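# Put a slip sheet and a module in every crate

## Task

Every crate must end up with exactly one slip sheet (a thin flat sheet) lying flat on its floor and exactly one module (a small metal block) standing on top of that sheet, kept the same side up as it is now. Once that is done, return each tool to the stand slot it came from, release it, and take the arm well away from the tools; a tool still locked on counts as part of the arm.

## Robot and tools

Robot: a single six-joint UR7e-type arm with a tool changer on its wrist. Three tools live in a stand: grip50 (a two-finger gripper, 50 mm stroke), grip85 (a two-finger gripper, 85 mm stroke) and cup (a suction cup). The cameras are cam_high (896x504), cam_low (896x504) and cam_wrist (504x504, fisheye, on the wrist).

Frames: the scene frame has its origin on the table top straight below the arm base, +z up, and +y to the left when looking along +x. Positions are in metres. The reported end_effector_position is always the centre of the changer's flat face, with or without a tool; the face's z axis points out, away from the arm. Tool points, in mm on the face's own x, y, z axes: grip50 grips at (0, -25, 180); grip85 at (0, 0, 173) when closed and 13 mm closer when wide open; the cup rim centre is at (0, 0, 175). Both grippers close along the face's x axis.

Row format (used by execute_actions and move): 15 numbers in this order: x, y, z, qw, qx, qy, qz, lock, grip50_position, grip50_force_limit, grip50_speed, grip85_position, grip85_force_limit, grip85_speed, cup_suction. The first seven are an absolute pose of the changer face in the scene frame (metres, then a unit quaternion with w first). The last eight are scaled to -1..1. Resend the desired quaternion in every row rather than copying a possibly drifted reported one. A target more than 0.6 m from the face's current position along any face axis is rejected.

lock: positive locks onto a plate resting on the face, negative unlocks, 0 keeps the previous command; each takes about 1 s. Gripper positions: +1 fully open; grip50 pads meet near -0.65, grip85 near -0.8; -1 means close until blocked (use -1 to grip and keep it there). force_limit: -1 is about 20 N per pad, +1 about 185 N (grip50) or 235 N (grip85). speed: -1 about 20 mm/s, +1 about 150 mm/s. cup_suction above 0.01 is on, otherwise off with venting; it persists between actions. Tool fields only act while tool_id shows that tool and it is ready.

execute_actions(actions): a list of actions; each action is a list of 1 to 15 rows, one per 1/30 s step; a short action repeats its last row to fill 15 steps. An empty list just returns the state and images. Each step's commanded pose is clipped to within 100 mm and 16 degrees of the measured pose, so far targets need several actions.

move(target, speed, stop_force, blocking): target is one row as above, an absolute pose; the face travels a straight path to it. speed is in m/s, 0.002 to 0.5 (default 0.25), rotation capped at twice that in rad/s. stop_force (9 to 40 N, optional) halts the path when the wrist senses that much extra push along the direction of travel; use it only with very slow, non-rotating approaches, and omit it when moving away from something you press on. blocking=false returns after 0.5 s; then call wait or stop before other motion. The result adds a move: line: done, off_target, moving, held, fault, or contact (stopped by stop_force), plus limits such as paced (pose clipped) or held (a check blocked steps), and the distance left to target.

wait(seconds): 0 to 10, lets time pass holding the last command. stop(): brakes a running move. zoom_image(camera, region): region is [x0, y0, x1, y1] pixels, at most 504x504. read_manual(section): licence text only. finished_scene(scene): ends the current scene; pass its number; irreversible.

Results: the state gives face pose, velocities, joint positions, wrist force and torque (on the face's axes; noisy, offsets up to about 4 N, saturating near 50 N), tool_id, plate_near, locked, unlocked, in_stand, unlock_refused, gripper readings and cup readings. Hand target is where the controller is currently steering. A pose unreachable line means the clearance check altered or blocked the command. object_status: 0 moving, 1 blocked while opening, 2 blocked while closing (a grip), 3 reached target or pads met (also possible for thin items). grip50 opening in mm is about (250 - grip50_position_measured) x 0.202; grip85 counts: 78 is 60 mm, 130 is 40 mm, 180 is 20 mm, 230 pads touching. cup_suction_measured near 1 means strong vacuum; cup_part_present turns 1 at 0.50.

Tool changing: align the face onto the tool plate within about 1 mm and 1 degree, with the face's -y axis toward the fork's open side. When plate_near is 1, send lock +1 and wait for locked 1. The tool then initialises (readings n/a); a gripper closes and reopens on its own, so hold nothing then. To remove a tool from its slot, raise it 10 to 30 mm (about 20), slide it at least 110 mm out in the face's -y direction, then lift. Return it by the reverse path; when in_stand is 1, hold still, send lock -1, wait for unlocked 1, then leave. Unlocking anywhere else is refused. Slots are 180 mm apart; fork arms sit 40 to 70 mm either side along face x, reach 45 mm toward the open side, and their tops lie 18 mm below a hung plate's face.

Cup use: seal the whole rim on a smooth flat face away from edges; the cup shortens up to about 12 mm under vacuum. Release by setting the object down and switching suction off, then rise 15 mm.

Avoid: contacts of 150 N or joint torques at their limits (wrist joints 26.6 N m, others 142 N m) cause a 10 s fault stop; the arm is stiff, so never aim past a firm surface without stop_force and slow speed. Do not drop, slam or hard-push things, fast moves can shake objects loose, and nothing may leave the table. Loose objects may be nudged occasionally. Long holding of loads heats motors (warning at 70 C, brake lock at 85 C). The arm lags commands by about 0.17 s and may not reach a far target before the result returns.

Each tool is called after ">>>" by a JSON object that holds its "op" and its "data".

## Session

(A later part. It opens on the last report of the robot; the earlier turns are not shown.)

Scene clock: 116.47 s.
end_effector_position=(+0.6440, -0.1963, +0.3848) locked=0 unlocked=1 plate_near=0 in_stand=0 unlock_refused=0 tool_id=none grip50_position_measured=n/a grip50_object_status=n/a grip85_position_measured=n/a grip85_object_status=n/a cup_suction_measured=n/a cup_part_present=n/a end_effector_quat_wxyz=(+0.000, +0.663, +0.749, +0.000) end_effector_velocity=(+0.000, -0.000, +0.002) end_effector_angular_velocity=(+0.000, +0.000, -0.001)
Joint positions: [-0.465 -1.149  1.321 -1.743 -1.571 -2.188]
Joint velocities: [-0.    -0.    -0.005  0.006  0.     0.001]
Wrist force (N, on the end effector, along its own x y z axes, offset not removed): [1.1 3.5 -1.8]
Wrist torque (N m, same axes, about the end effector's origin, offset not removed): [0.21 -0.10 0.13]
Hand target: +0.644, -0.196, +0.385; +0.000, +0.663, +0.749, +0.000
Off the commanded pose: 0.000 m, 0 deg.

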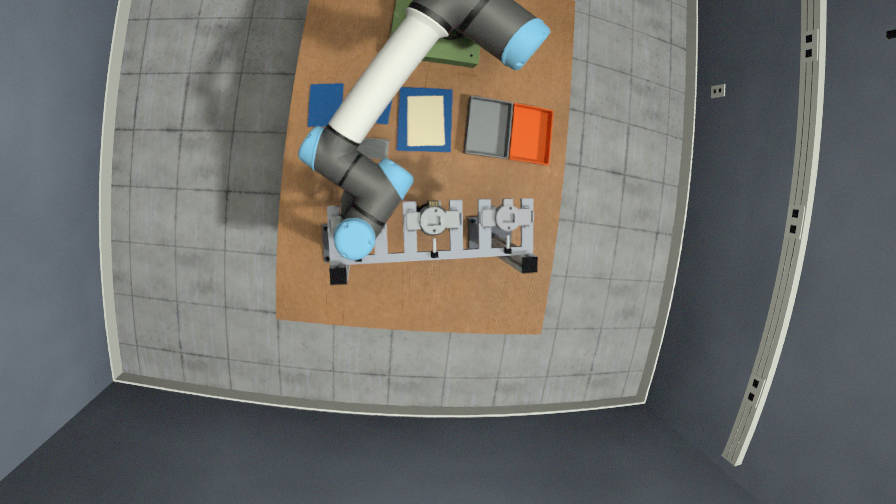

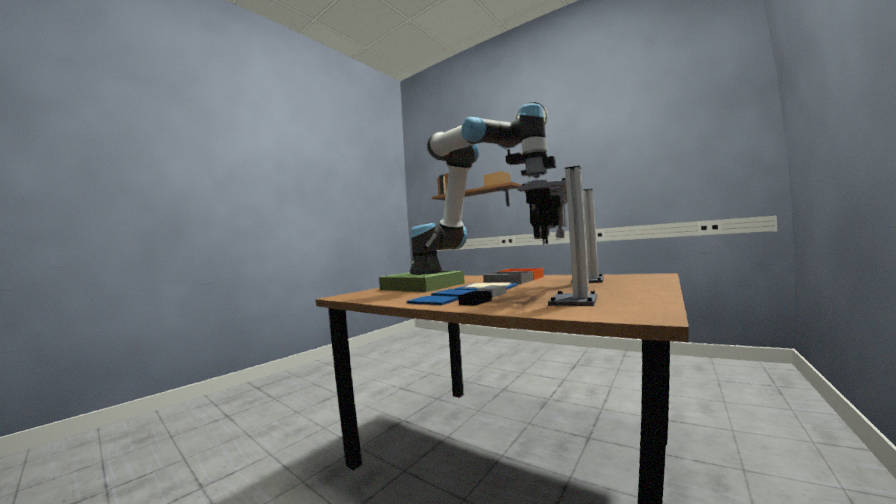

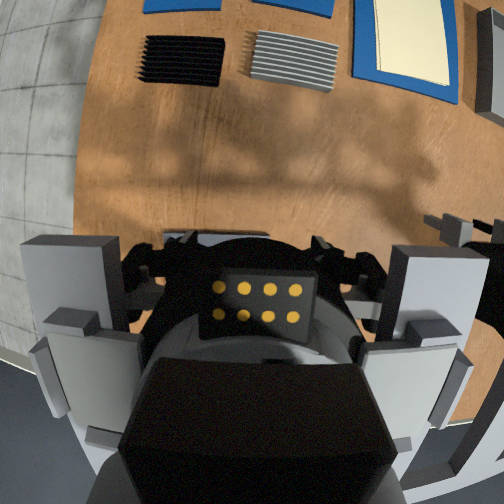

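Reference (aligned, 24 mm above plate): fork inner front corners (118,238),(398,248); pad front row ~272, centre col 257.

>>> {"op": "move", "data": {"target": [0.598,0.161,0.385,0,0.6626,0.749,0,0,1,0,0,1,0,0,0]}}

>>> {"op": "move", "data": {"target": [0.598,0.161,0.385,0,0.6626,0.749,0,0,1,0,0,1,0,0,0]}}

>>> {"op": "move", "data": {"target": [0.598,0.161,0.355,0,0.6626,0.749,0,0,1,0,0,1,0,0,0], "speed": 0.006, "stop_force": 15}}

Scene clock: 120.53 s.
end_effector_position=(+0.5972, +0.1604, +0.3850) locked=0 unlocked=1 plate_near=0 in_stand=0 unlock_refused=0 tool_id=none grip50_position_measured=n/a grip50_object_status=n/a grip85_position_measured=n/a grip85_object_status=n/a cup_suction_measured=n/a cup_part_present=n/a end_effector_quat_wxyz=(-0.000, +0.663, +0.749, -0.001) end_effector_velocity=(-0.000, +0.003, +0.000) end_effector_angular_velocity=(-0.000, +0.000, -0.001)
Joint positions: [ 0.076 -1.28   1.502 -1.791 -1.572 -1.648]
Joint velocities: [ 0.005  0.001 -0.002  0.001 -0.     0.006]
Wrist force (N, on the end effector, along its own x y z axes, offset not removed): [2.2 -2.4 -2.5]
Wrist torque (N m, same axes, about the end effector's origin, offset not removed): [-0.08 0.01 -0.01]
Hand target: +0.597, +0.161, +0.385; -0.000, +0.663, +0.749, -0.001
Off the commanded pose: 0.001 m, 0 deg.
move: done

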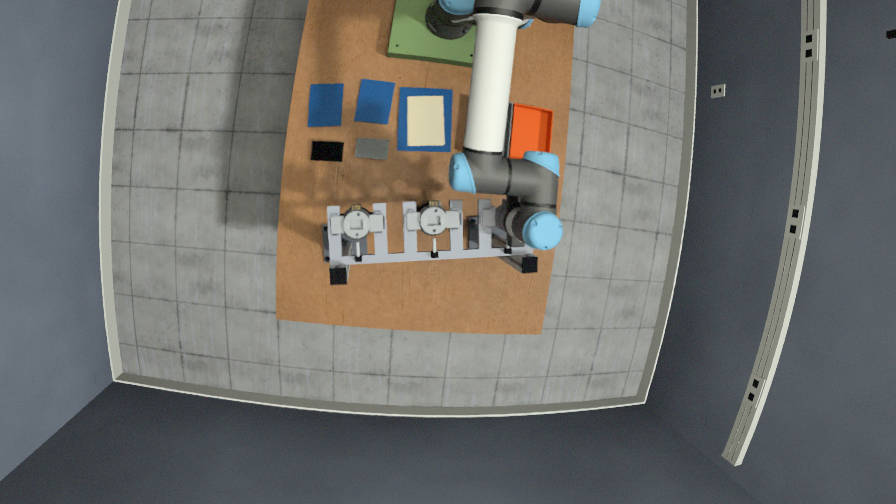

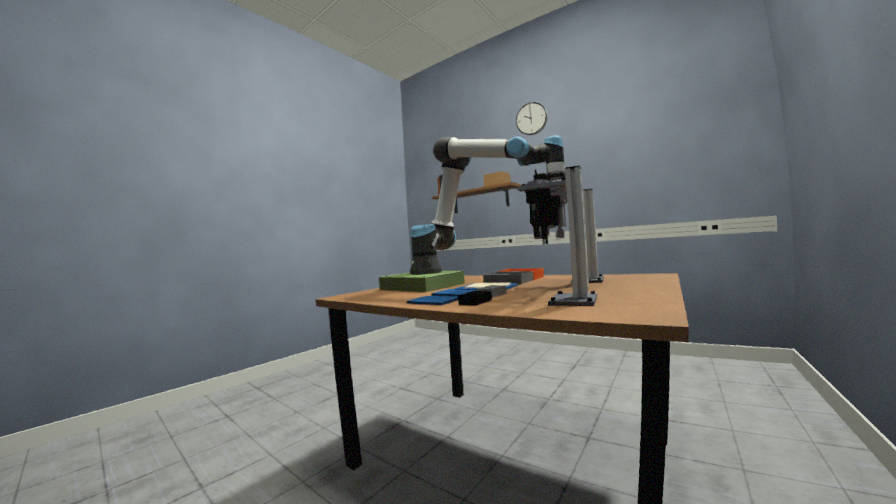

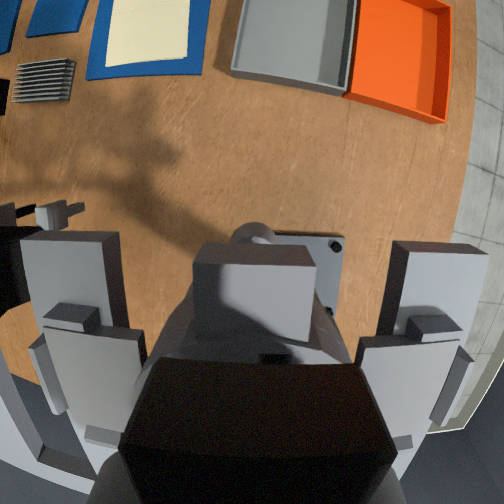

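Scene clock: 121.23 s.
end_effector_position=(+0.5980, +0.1610, +0.3850) locked=0 unlocked=1 plate_near=0 in_stand=0 unlock_refused=0 tool_id=none grip50_position_measured=n/a grip50_object_status=n/a grip85_position_measured=n/a grip85_object_status=n/a cup_suction_measured=n/a cup_part_present=n/a end_effector_quat_wxyz=(-0.000, +0.663, +0.749, -0.000) end_effector_velocity=(+0.000, +0.000, +0.000) end_effector_angular_velocity=(+0.000, -0.001, -0.001)
Joint positions: [ 0.076 -1.278  1.5   -1.792 -1.571 -1.647]
Joint velocities: [ 0.     0.    -0.    -0.     0.     0.001]
Wrist force (N, on the end effector, along its own x y z axes, offset not removed): [2.2 2.1 -1.8]
Wrist torque (N m, same axes, about the end effector's origin, offset not removed): [0.17 -0.19 0.01]
Hand target: +0.598, +0.161, +0.385; -0.000, +0.663, +0.749, -0.000
Off the commanded pose: 0.000 m, 0 deg.
move: done

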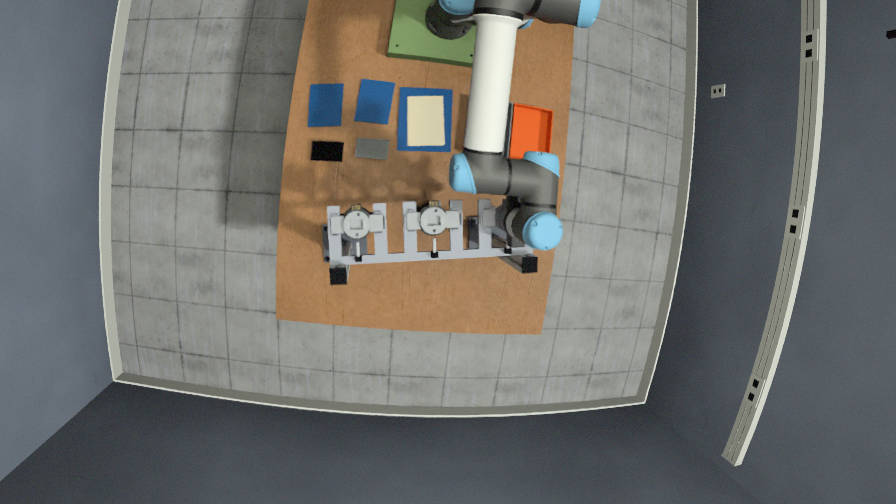

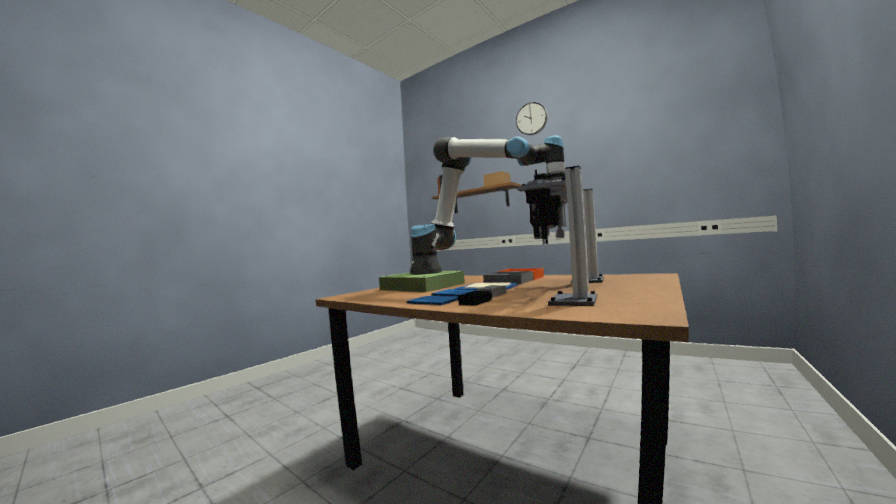

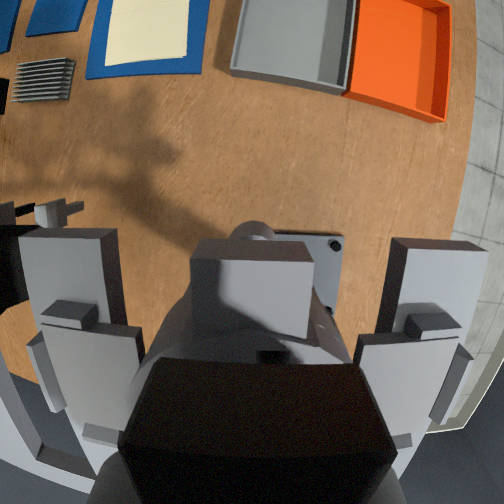

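Scene clock: 124.60 s.
end_effector_position=(+0.5980, +0.1610, +0.3671) locked=0 unlocked=1 plate_near=0 in_stand=0 unlock_refused=0 tool_id=none grip50_position_measured=n/a grip50_object_status=n/a grip85_position_measured=n/a grip85_object_status=n/a cup_suction_measured=n/a cup_part_present=n/a end_effector_quat_wxyz=(+0.000, +0.663, +0.749, +0.000) end_effector_velocity=(-0.000, +0.000, +0.000) end_effector_angular_velocity=(-0.000, +0.004, -0.000)
Joint positions: [ 0.076 -1.268  1.533 -1.836 -1.571 -1.647]
Joint velocities: [ 0.     0.    -0.002  0.006 -0.     0.001]
Wrist force (N, on the end effector, along its own x y z axes, offset not removed): [-0.1 1.3 -25.5]
Wrist torque (N m, same axes, about the end effector's origin, offset not removed): [-0.39 0.23 0.18]
Hand target: +0.598, +0.161, +0.367; +0.000, +0.663, +0.749, +0.000
Off the commanded pose: 0.012 m, 0 deg.
move: contact

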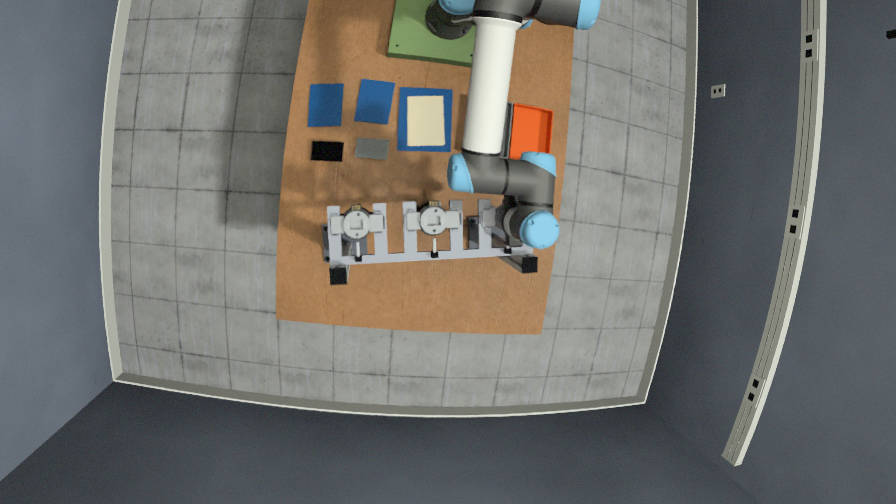

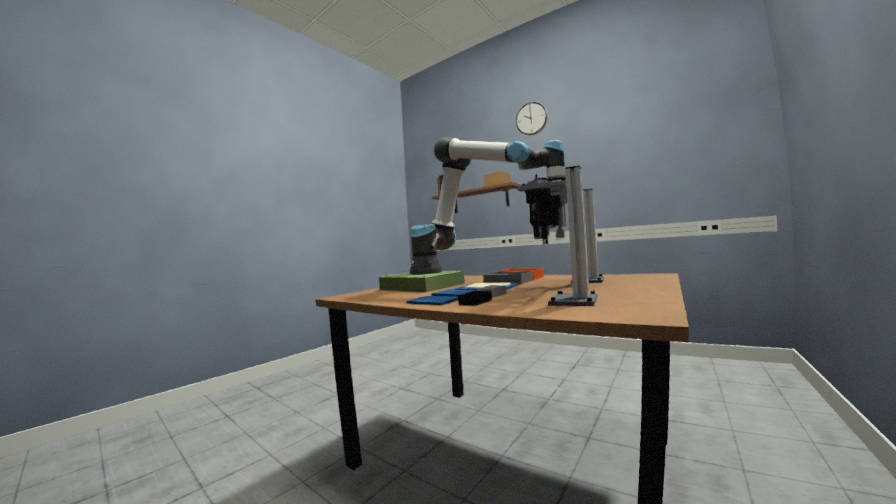

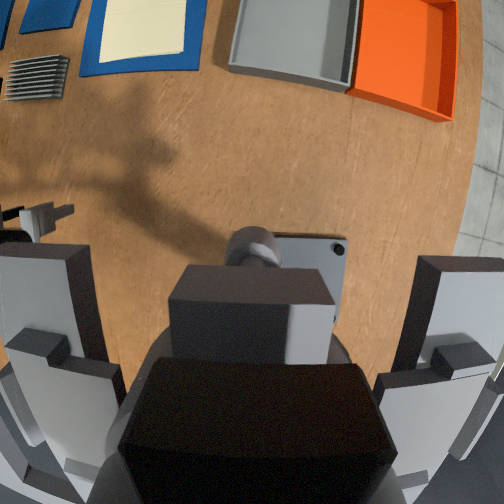

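>>> {"op": "execute_actions", "data": {"actions": [[[0.598,0.161,0.369,0,0.6626,0.749,0,0,1,0,0,1,0,0,0]],[[0.5957,0.1598,0.369,0,0.6626,0.749,0,0,1,0,0,1,0,0,0]]]}}

>>> {"op": "move", "data": {"target": [0.5957,0.1598,0.355,0,0.6626,0.749,0,0,1,0,0,1,0,0,0], "speed": 0.005, "stop_force": 15}}

Scene clock: 126.93 s.
end_effector_position=(+0.5957, +0.1598, +0.3690) locked=0 unlocked=1 plate_near=0 in_stand=0 unlock_refused=0 tool_id=none grip50_position_measured=n/a grip50_object_status=n/a grip85_position_measured=n/a grip85_object_status=n/a cup_suction_measured=n/a cup_part_present=n/a end_effector_quat_wxyz=(+0.000, +0.663, +0.749, +0.000) end_effector_velocity=(-0.000, -0.000, -0.000) end_effector_angular_velocity=(+0.000, +0.000, +0.000)
Joint positions: [ 0.075 -1.275  1.538 -1.833 -1.571 -1.649]
Joint velocities: [-0.    -0.001  0.001 -0.     0.    -0.001]
Wrist force (N, on the end effector, along its own x y z axes, offset not removed): [-1.5 -0.5 -0.7]
Wrist torque (N m, same axes, about the end effector's origin, offset not removed): [-0.02 0.18 0.12]
Hand target: +0.596, +0.160, +0.369; -0.000, +0.663, +0.749, +0.000
Off the commanded pose: 0.000 m, 0 deg.

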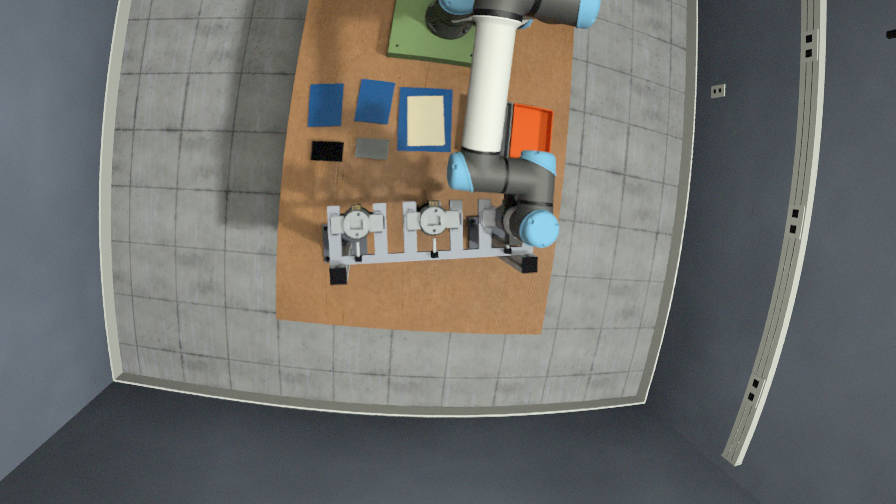

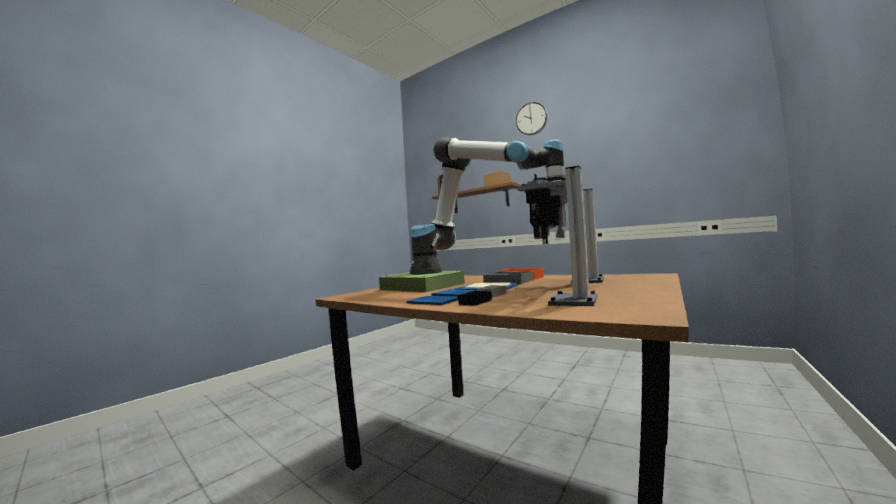

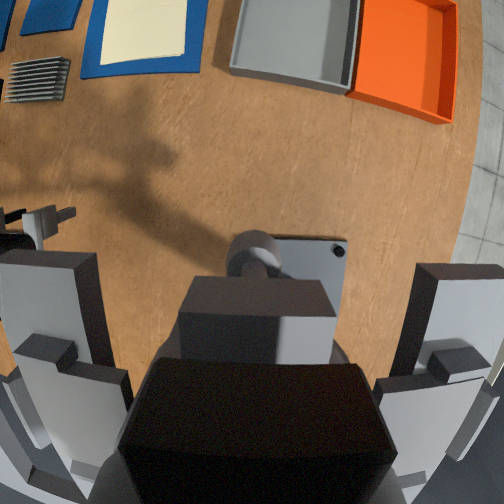

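Scene clock: 129.10 s.
end_effector_position=(+0.5957, +0.1598, +0.3601) locked=0 unlocked=1 plate_near=1 in_stand=1 unlock_refused=0 tool_id=none grip50_position_measured=n/a grip50_object_status=n/a grip85_position_measured=n/a grip85_object_status=n/a cup_suction_measured=n/a cup_part_present=n/a end_effector_quat_wxyz=(+0.000, +0.663, +0.749, +0.000) end_effector_velocity=(+0.000, -0.001, +0.001) end_effector_angular_velocity=(-0.000, +0.002, -0.001)
Joint positions: [ 0.075 -1.269  1.554 -1.855 -1.571 -1.649]
Joint velocities: [-0.001  0.    -0.002  0.004 -0.    -0.   ]
Wrist force (N, on the end effector, along its own x y z axes, offset not removed): [-4.5 4.7 -32.2]
Wrist torque (N m, same axes, about the end effector's origin, offset not removed): [0.55 0.80 -0.36]
Hand target: +0.596, +0.160, +0.360; +0.000, +0.663, +0.749, +0.000
Off the commanded pose: 0.005 m, 0 deg.
move: contact

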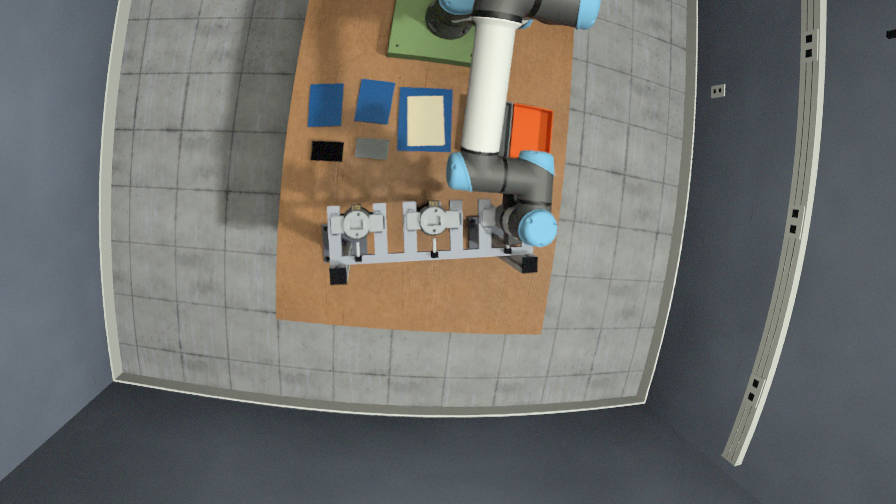

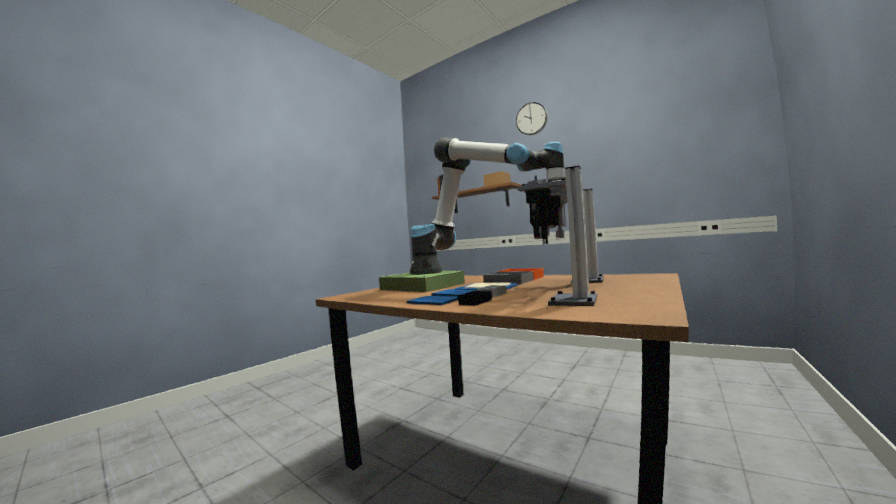

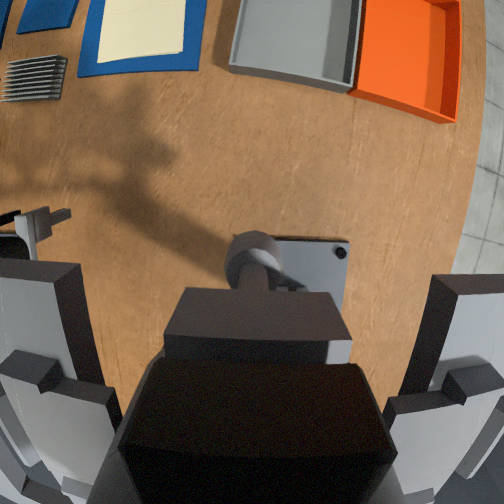

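>>> {"op": "execute_actions", "data": {"actions": [[[0.5957,0.1598,0.3604,0,0.6626,0.749,0,1,1,0,0,1,0,0,0]],[[0.5957,0.1598,0.3604,0,0.6626,0.749,0,1,1,0,0,1,0,0,0]],[[0.5957,0.1598,0.3604,0,0.6626,0.749,0,1,1,0,0,1,0,0,0]],[[0.5957,0.1598,0.38,0,0.6626,0.749,0,0,1,0,0,1,0,0,0]]]}}

>>> {"op": "move", "data": {"target": [0.44,0.14,0.38,0,0.6626,0.749,0,0,1,0,0,1,0,0,0], "speed": 0.15}}

>>> {"op": "move", "data": {"target": [0.35,-0.02,0.21,0,0.6626,0.749,0,0,1,0,0,1,0,0,0]}}

Scene clock: 134.23 s.
end_effector_position=(+0.5957, +0.1598, +0.3798) locked=1 unlocked=0 plate_near=1 in_stand=0 unlock_refused=0 tool_id=cup grip50_position_measured=n/a grip50_object_status=n/a grip85_position_measured=n/a grip85_object_status=n/a cup_suction_measured=0.00 cup_part_present=0 end_effector_quat_wxyz=(+0.000, +0.663, +0.749, +0.000) end_effector_velocity=(+0.000, -0.001, +0.002) end_effector_angular_velocity=(-0.000, -0.002, -0.002)
Joint positions: [ 0.075 -1.281  1.518 -1.807 -1.571 -1.649]
Joint velocities: [-0.001 -0.001 -0.004  0.004 -0.     0.   ]
Wrist force (N, on the end effector, along its own x y z axes, offset not removed): [0.6 0.2 -3.0]
Wrist torque (N m, same axes, about the end effector's origin, offset not removed): [0.06 0.01 0.19]
Hand target: +0.596, +0.160, +0.380; +0.000, +0.663, +0.749, +0.000
Off the commanded pose: 0.000 m, 0 deg.

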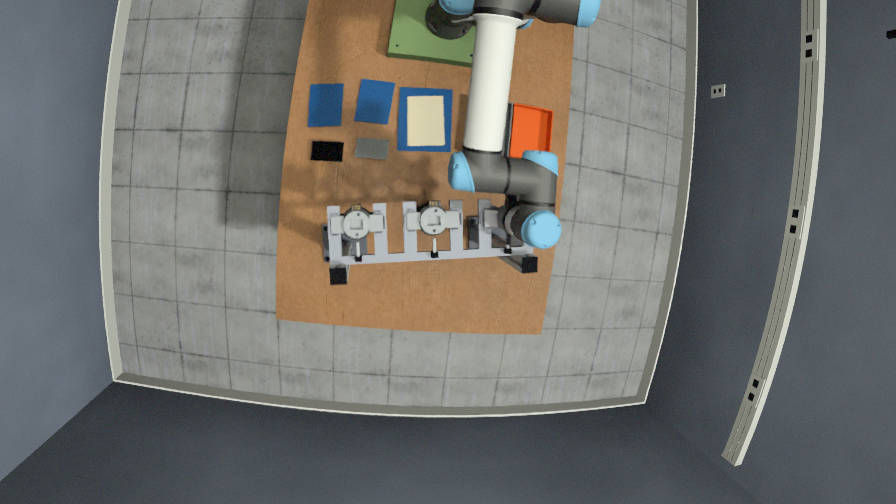

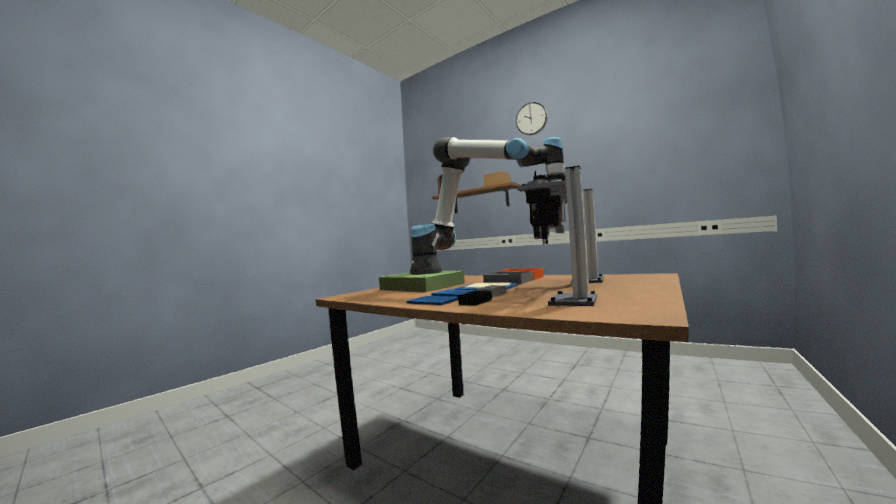

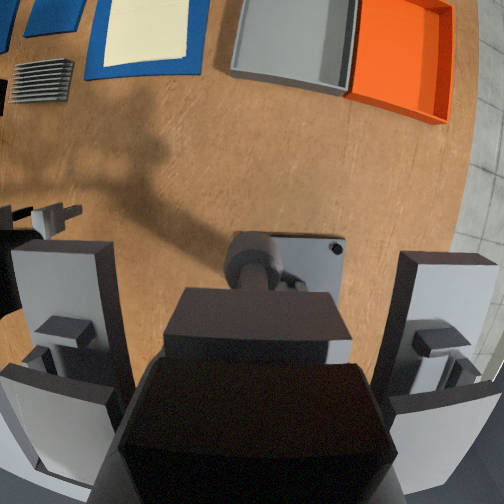

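Scene clock: 135.80 s.
end_effector_position=(+0.4402, +0.1398, +0.3799) locked=1 unlocked=0 plate_near=1 in_stand=0 unlock_refused=0 tool_id=cup grip50_position_measured=n/a grip50_object_status=n/a grip85_position_measured=n/a grip85_object_status=n/a cup_suction_measured=0.00 cup_part_present=0 end_effector_quat_wxyz=(-0.000, +0.663, +0.749, +0.000) end_effector_velocity=(-0.002, +0.000, +0.000) end_effector_angular_velocity=(+0.000, -0.001, +0.001)
Joint positions: [ 0.045 -1.652  1.931 -1.85  -1.571 -1.678]
Joint velocities: [ 0.001 -0.004  0.003 -0.     0.    -0.   ]
Wrist force (N, on the end effector, along its own x y z axes, offset not removed): [-1.0 -1.3 1.5]
Wrist torque (N m, same axes, about the end effector's origin, offset not removed): [-0.23 0.08 0.32]
Hand target: +0.440, +0.140, +0.380; -0.000, +0.663, +0.749, +0.000
Off the commanded pose: 0.000 m, 0 deg.
move: done

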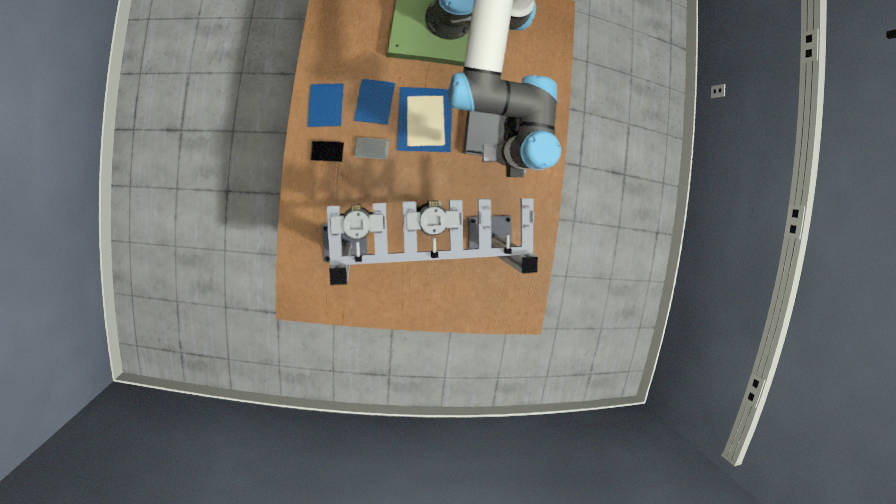

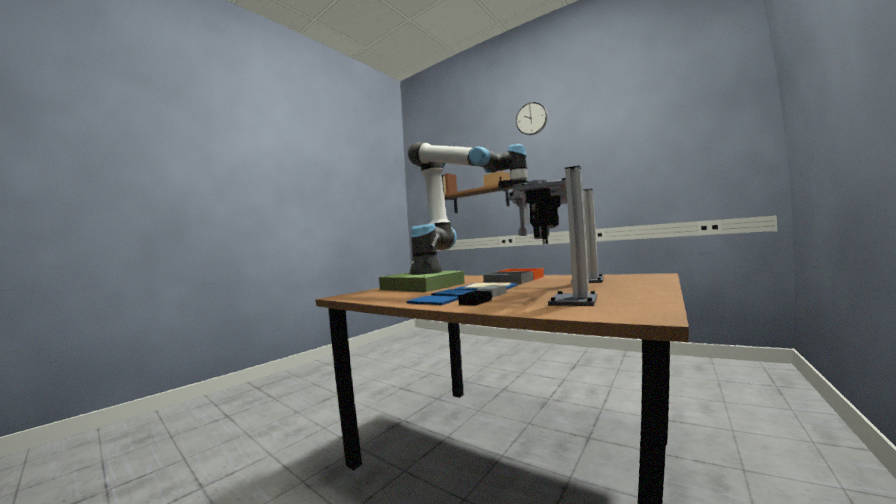

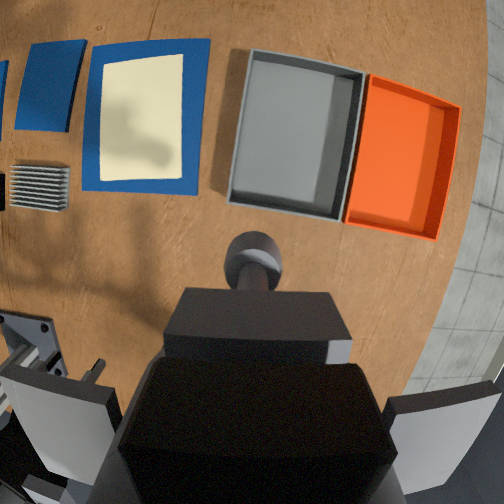

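Scene clock: 137.40 s.
end_effector_position=(+0.3504, -0.0197, +0.2102) locked=1 unlocked=0 plate_near=1 in_stand=0 unlock_refused=0 tool_id=cup grip50_position_measured=n/a grip50_object_status=n/a grip85_position_measured=n/a grip85_object_status=n/a cup_suction_measured=0.00 cup_part_present=0 end_effector_quat_wxyz=(+0.000, +0.663, +0.749, +0.001) end_effector_velocity=(-0.000, -0.001, -0.001) end_effector_angular_velocity=(+0.001, -0.001, -0.000)
Joint positions: [-0.416 -1.698  2.478 -2.351 -1.57  -2.139]
Joint velocities: [-0.003  0.003  0.002 -0.006  0.001 -0.003]
Wrist force (N, on the end effector, along its own x y z axes, offset not removed): [0.0 -0.9 1.7]
Wrist torque (N m, same axes, about the end effector's origin, offset not removed): [-0.22 0.08 -0.01]
Hand target: +0.350, -0.020, +0.210; +0.000, +0.663, +0.749, +0.001
Off the commanded pose: 0.001 m, 0 deg.
move: done

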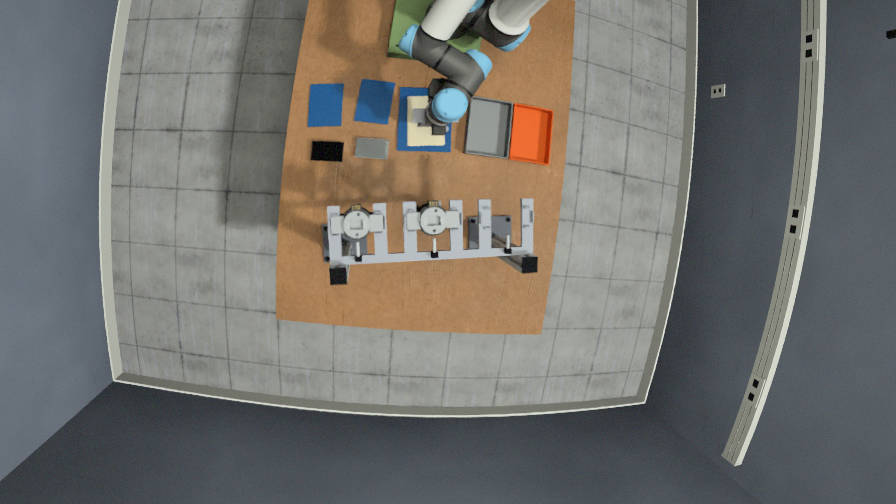

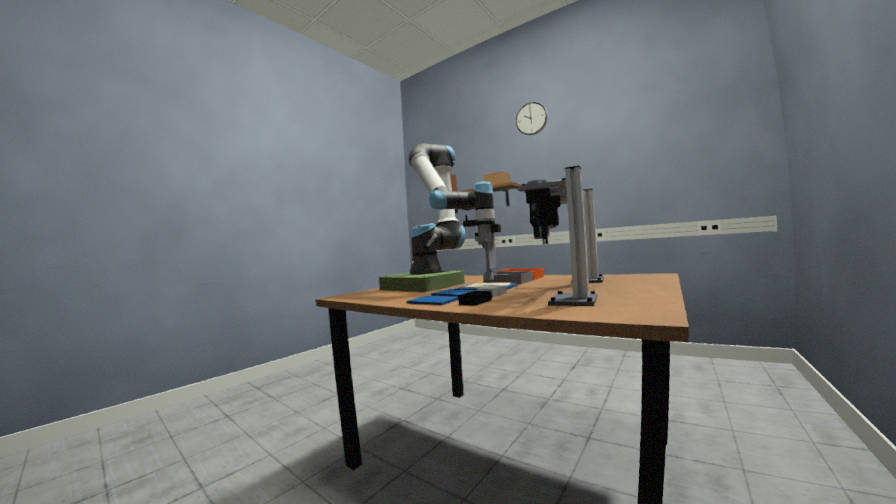

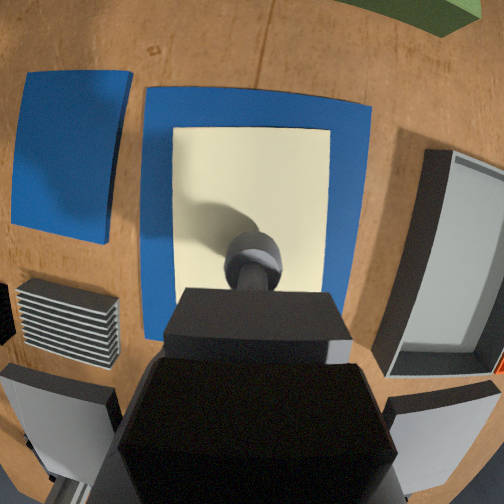

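>>> {"op": "move", "data": {"target": [0.35,-0.022,0.18,0,0.6626,0.749,0,0,1,0,0,1,0,0,1], "speed": 0.02, "stop_force": 10}}

>>> {"op": "move", "data": {"target": [0.35,-0.022,0.235,0,0.6626,0.749,0,0,1,0,0,1,0,0,1], "speed": 0.06}}

>>> {"op": "move", "data": {"target": [0.346,0.17,0.22,0,0.71,0.704,0,0,1,0,0,1,0,0,1], "speed": 0.15}}

Scene clock: 141.17 s.
end_effector_position=(+0.3500, -0.0220, +0.1802) locked=1 unlocked=0 plate_near=1 in_stand=0 unlock_refused=0 tool_id=cup grip50_position_measured=n/a grip50_object_status=n/a grip85_position_measured=n/a grip85_object_status=n/a cup_suction_measured=0.98 cup_part_present=1 end_effector_quat_wxyz=(-0.000, +0.663, +0.749, +0.000) end_effector_velocity=(+0.000, -0.001, -0.001) end_effector_angular_velocity=(-0.000, -0.001, -0.000)
Joint positions: [-0.422 -1.611  2.517 -2.477 -1.571 -2.145]
Joint velocities: [-0.001  0.004  0.002 -0.007  0.    -0.001]
Wrist force (N, on the end effector, along its own x y z axes, offset not removed): [-1.2 0.2 -1.5]
Wrist torque (N m, same axes, about the end effector's origin, offset not removed): [0.07 0.09 0.43]
Hand target: +0.350, -0.022, +0.180; +0.000, +0.663, +0.749, +0.000
Off the commanded pose: 0.000 m, 0 deg.
move: done

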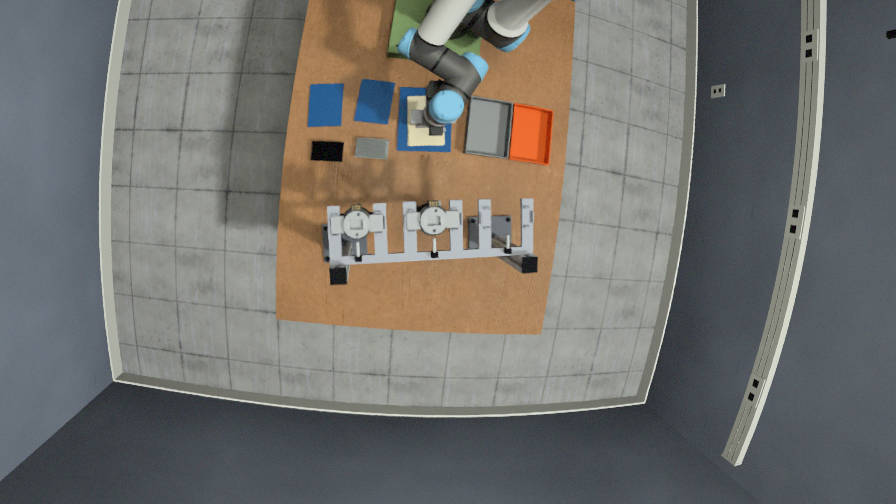

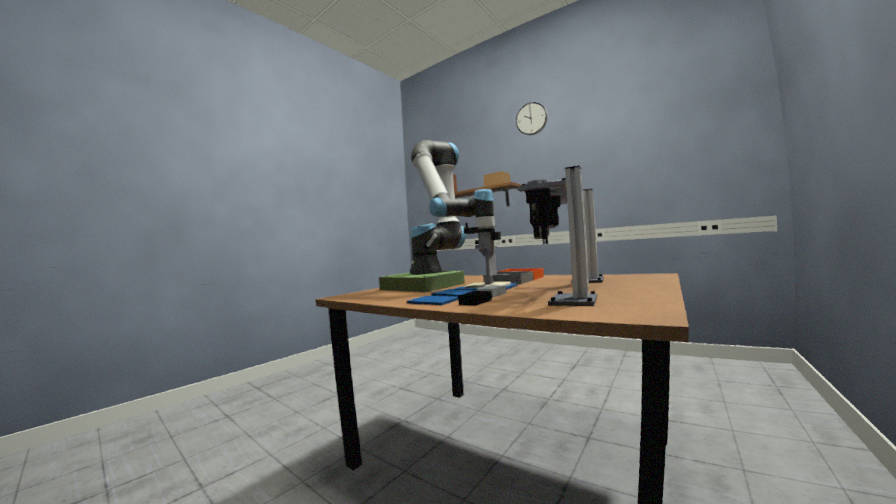

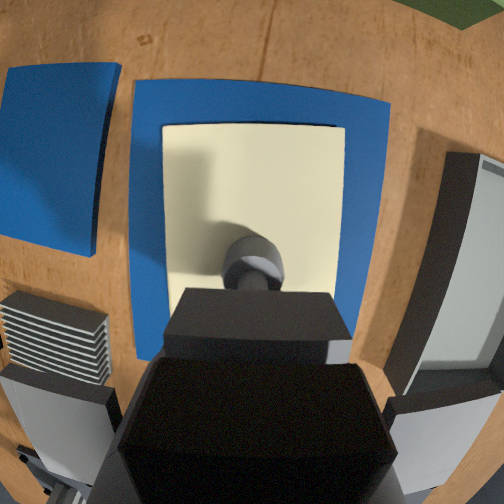

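Scene clock: 142.47 s.
end_effector_position=(+0.3500, -0.0220, +0.2347) locked=1 unlocked=0 plate_near=1 in_stand=0 unlock_refused=0 tool_id=cup grip50_position_measured=n/a grip50_object_status=n/a grip85_position_measured=n/a grip85_object_status=n/a cup_suction_measured=0.98 cup_part_present=1 end_effector_quat_wxyz=(+0.000, +0.663, +0.749, -0.000) end_effector_velocity=(-0.000, -0.001, +0.002) end_effector_angular_velocity=(-0.000, +0.001, -0.000)
Joint positions: [-0.422 -1.76   2.441 -2.252 -1.571 -2.145]
Joint velocities: [-0.001 -0.004 -0.003  0.008 -0.001 -0.001]
Wrist force (N, on the end effector, along its own x y z axes, offset not removed): [-5.8 1.7 0.1]
Wrist torque (N m, same axes, about the end effector's origin, offset not removed): [0.14 0.16 0.14]
Hand target: +0.350, -0.022, +0.235; +0.000, +0.663, +0.749, +0.000
Off the commanded pose: 0.000 m, 0 deg.
move: done

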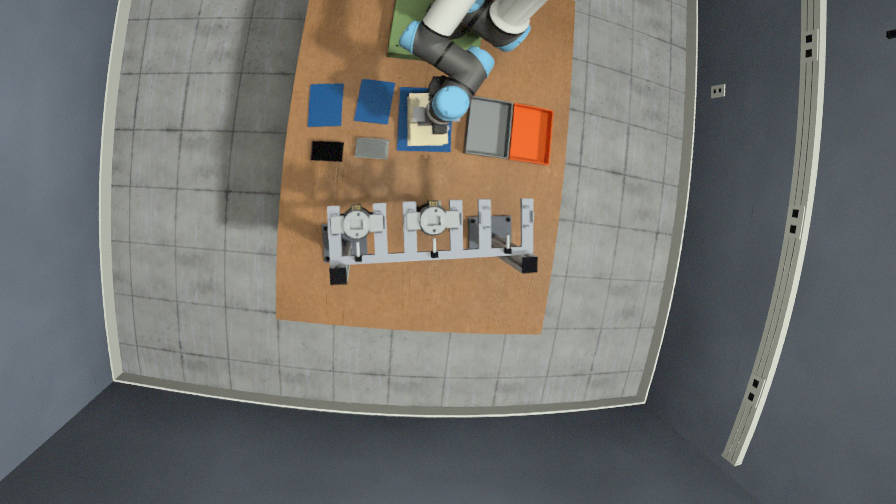

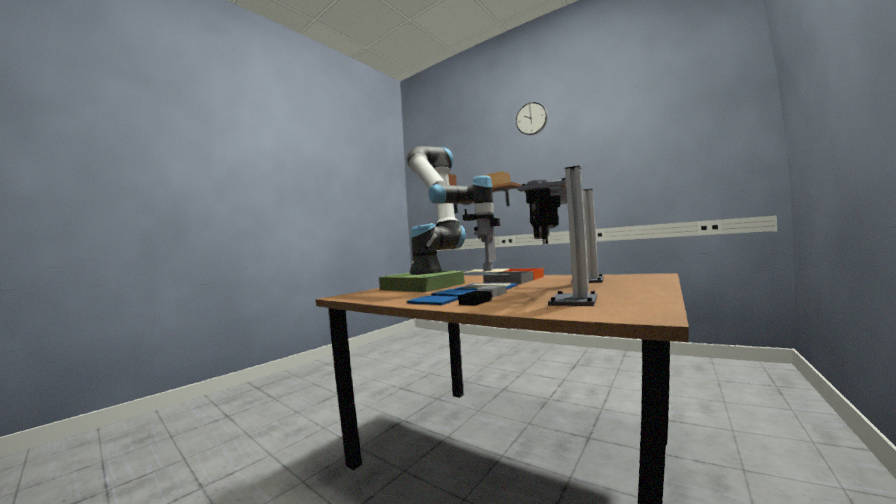

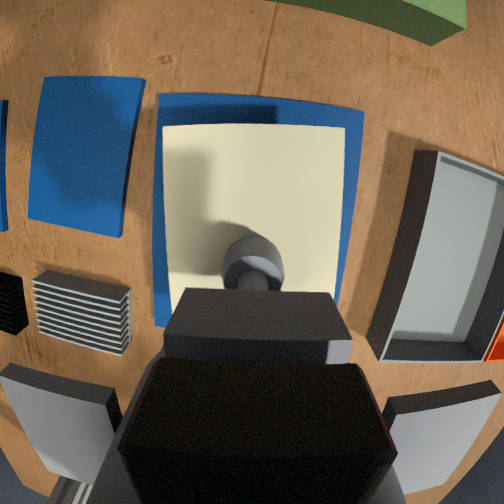

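Scene clock: 144.27 s.
end_effector_position=(+0.3454, +0.1694, +0.2201) locked=1 unlocked=0 plate_near=1 in_stand=0 unlock_refused=0 tool_id=cup grip50_position_measured=n/a grip50_object_status=n/a grip85_position_measured=n/a grip85_object_status=n/a cup_suction_measured=0.98 cup_part_present=1 end_effector_quat_wxyz=(-0.000, +0.710, +0.704, -0.001) end_effector_velocity=(+0.001, +0.001, -0.000) end_effector_angular_velocity=(-0.001, +0.000, -0.002)
Joint positions: [ 0.133 -1.628  2.382 -2.323 -1.572 -1.46 ]
Joint velocities: [ 0.003  0.003 -0.002 -0.    -0.001  0.006]
Wrist force (N, on the end effector, along its own x y z axes, offset not removed): [-1.3 1.7 0.5]
Wrist torque (N m, same axes, about the end effector's origin, offset not removed): [0.26 0.18 0.02]
Hand target: +0.345, +0.170, +0.220; +0.000, +0.710, +0.704, -0.001
Off the commanded pose: 0.001 m, 0 deg.
move: done

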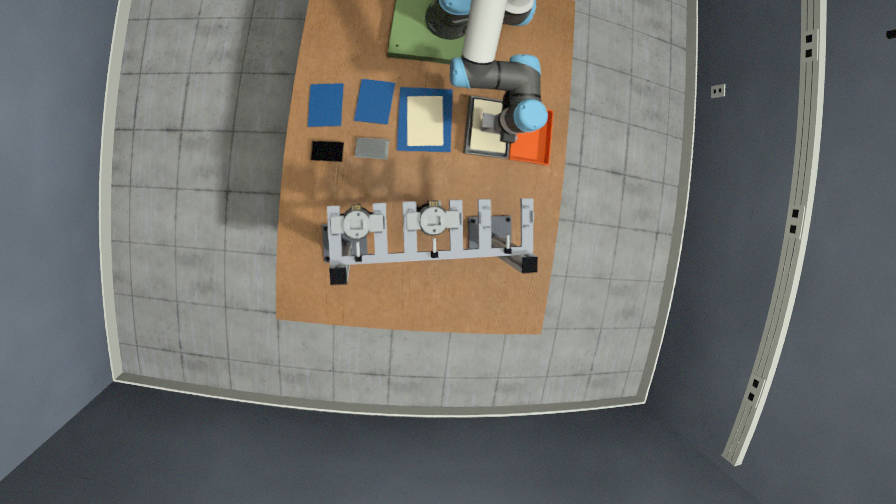

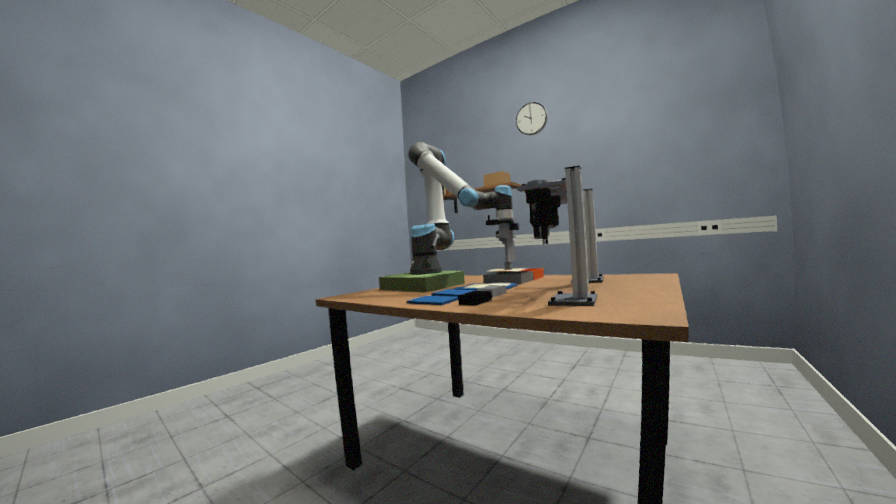

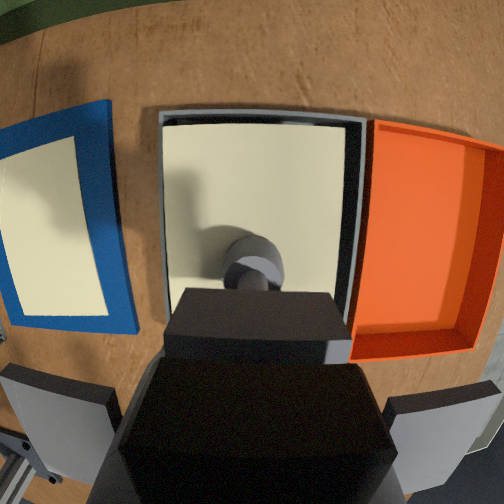

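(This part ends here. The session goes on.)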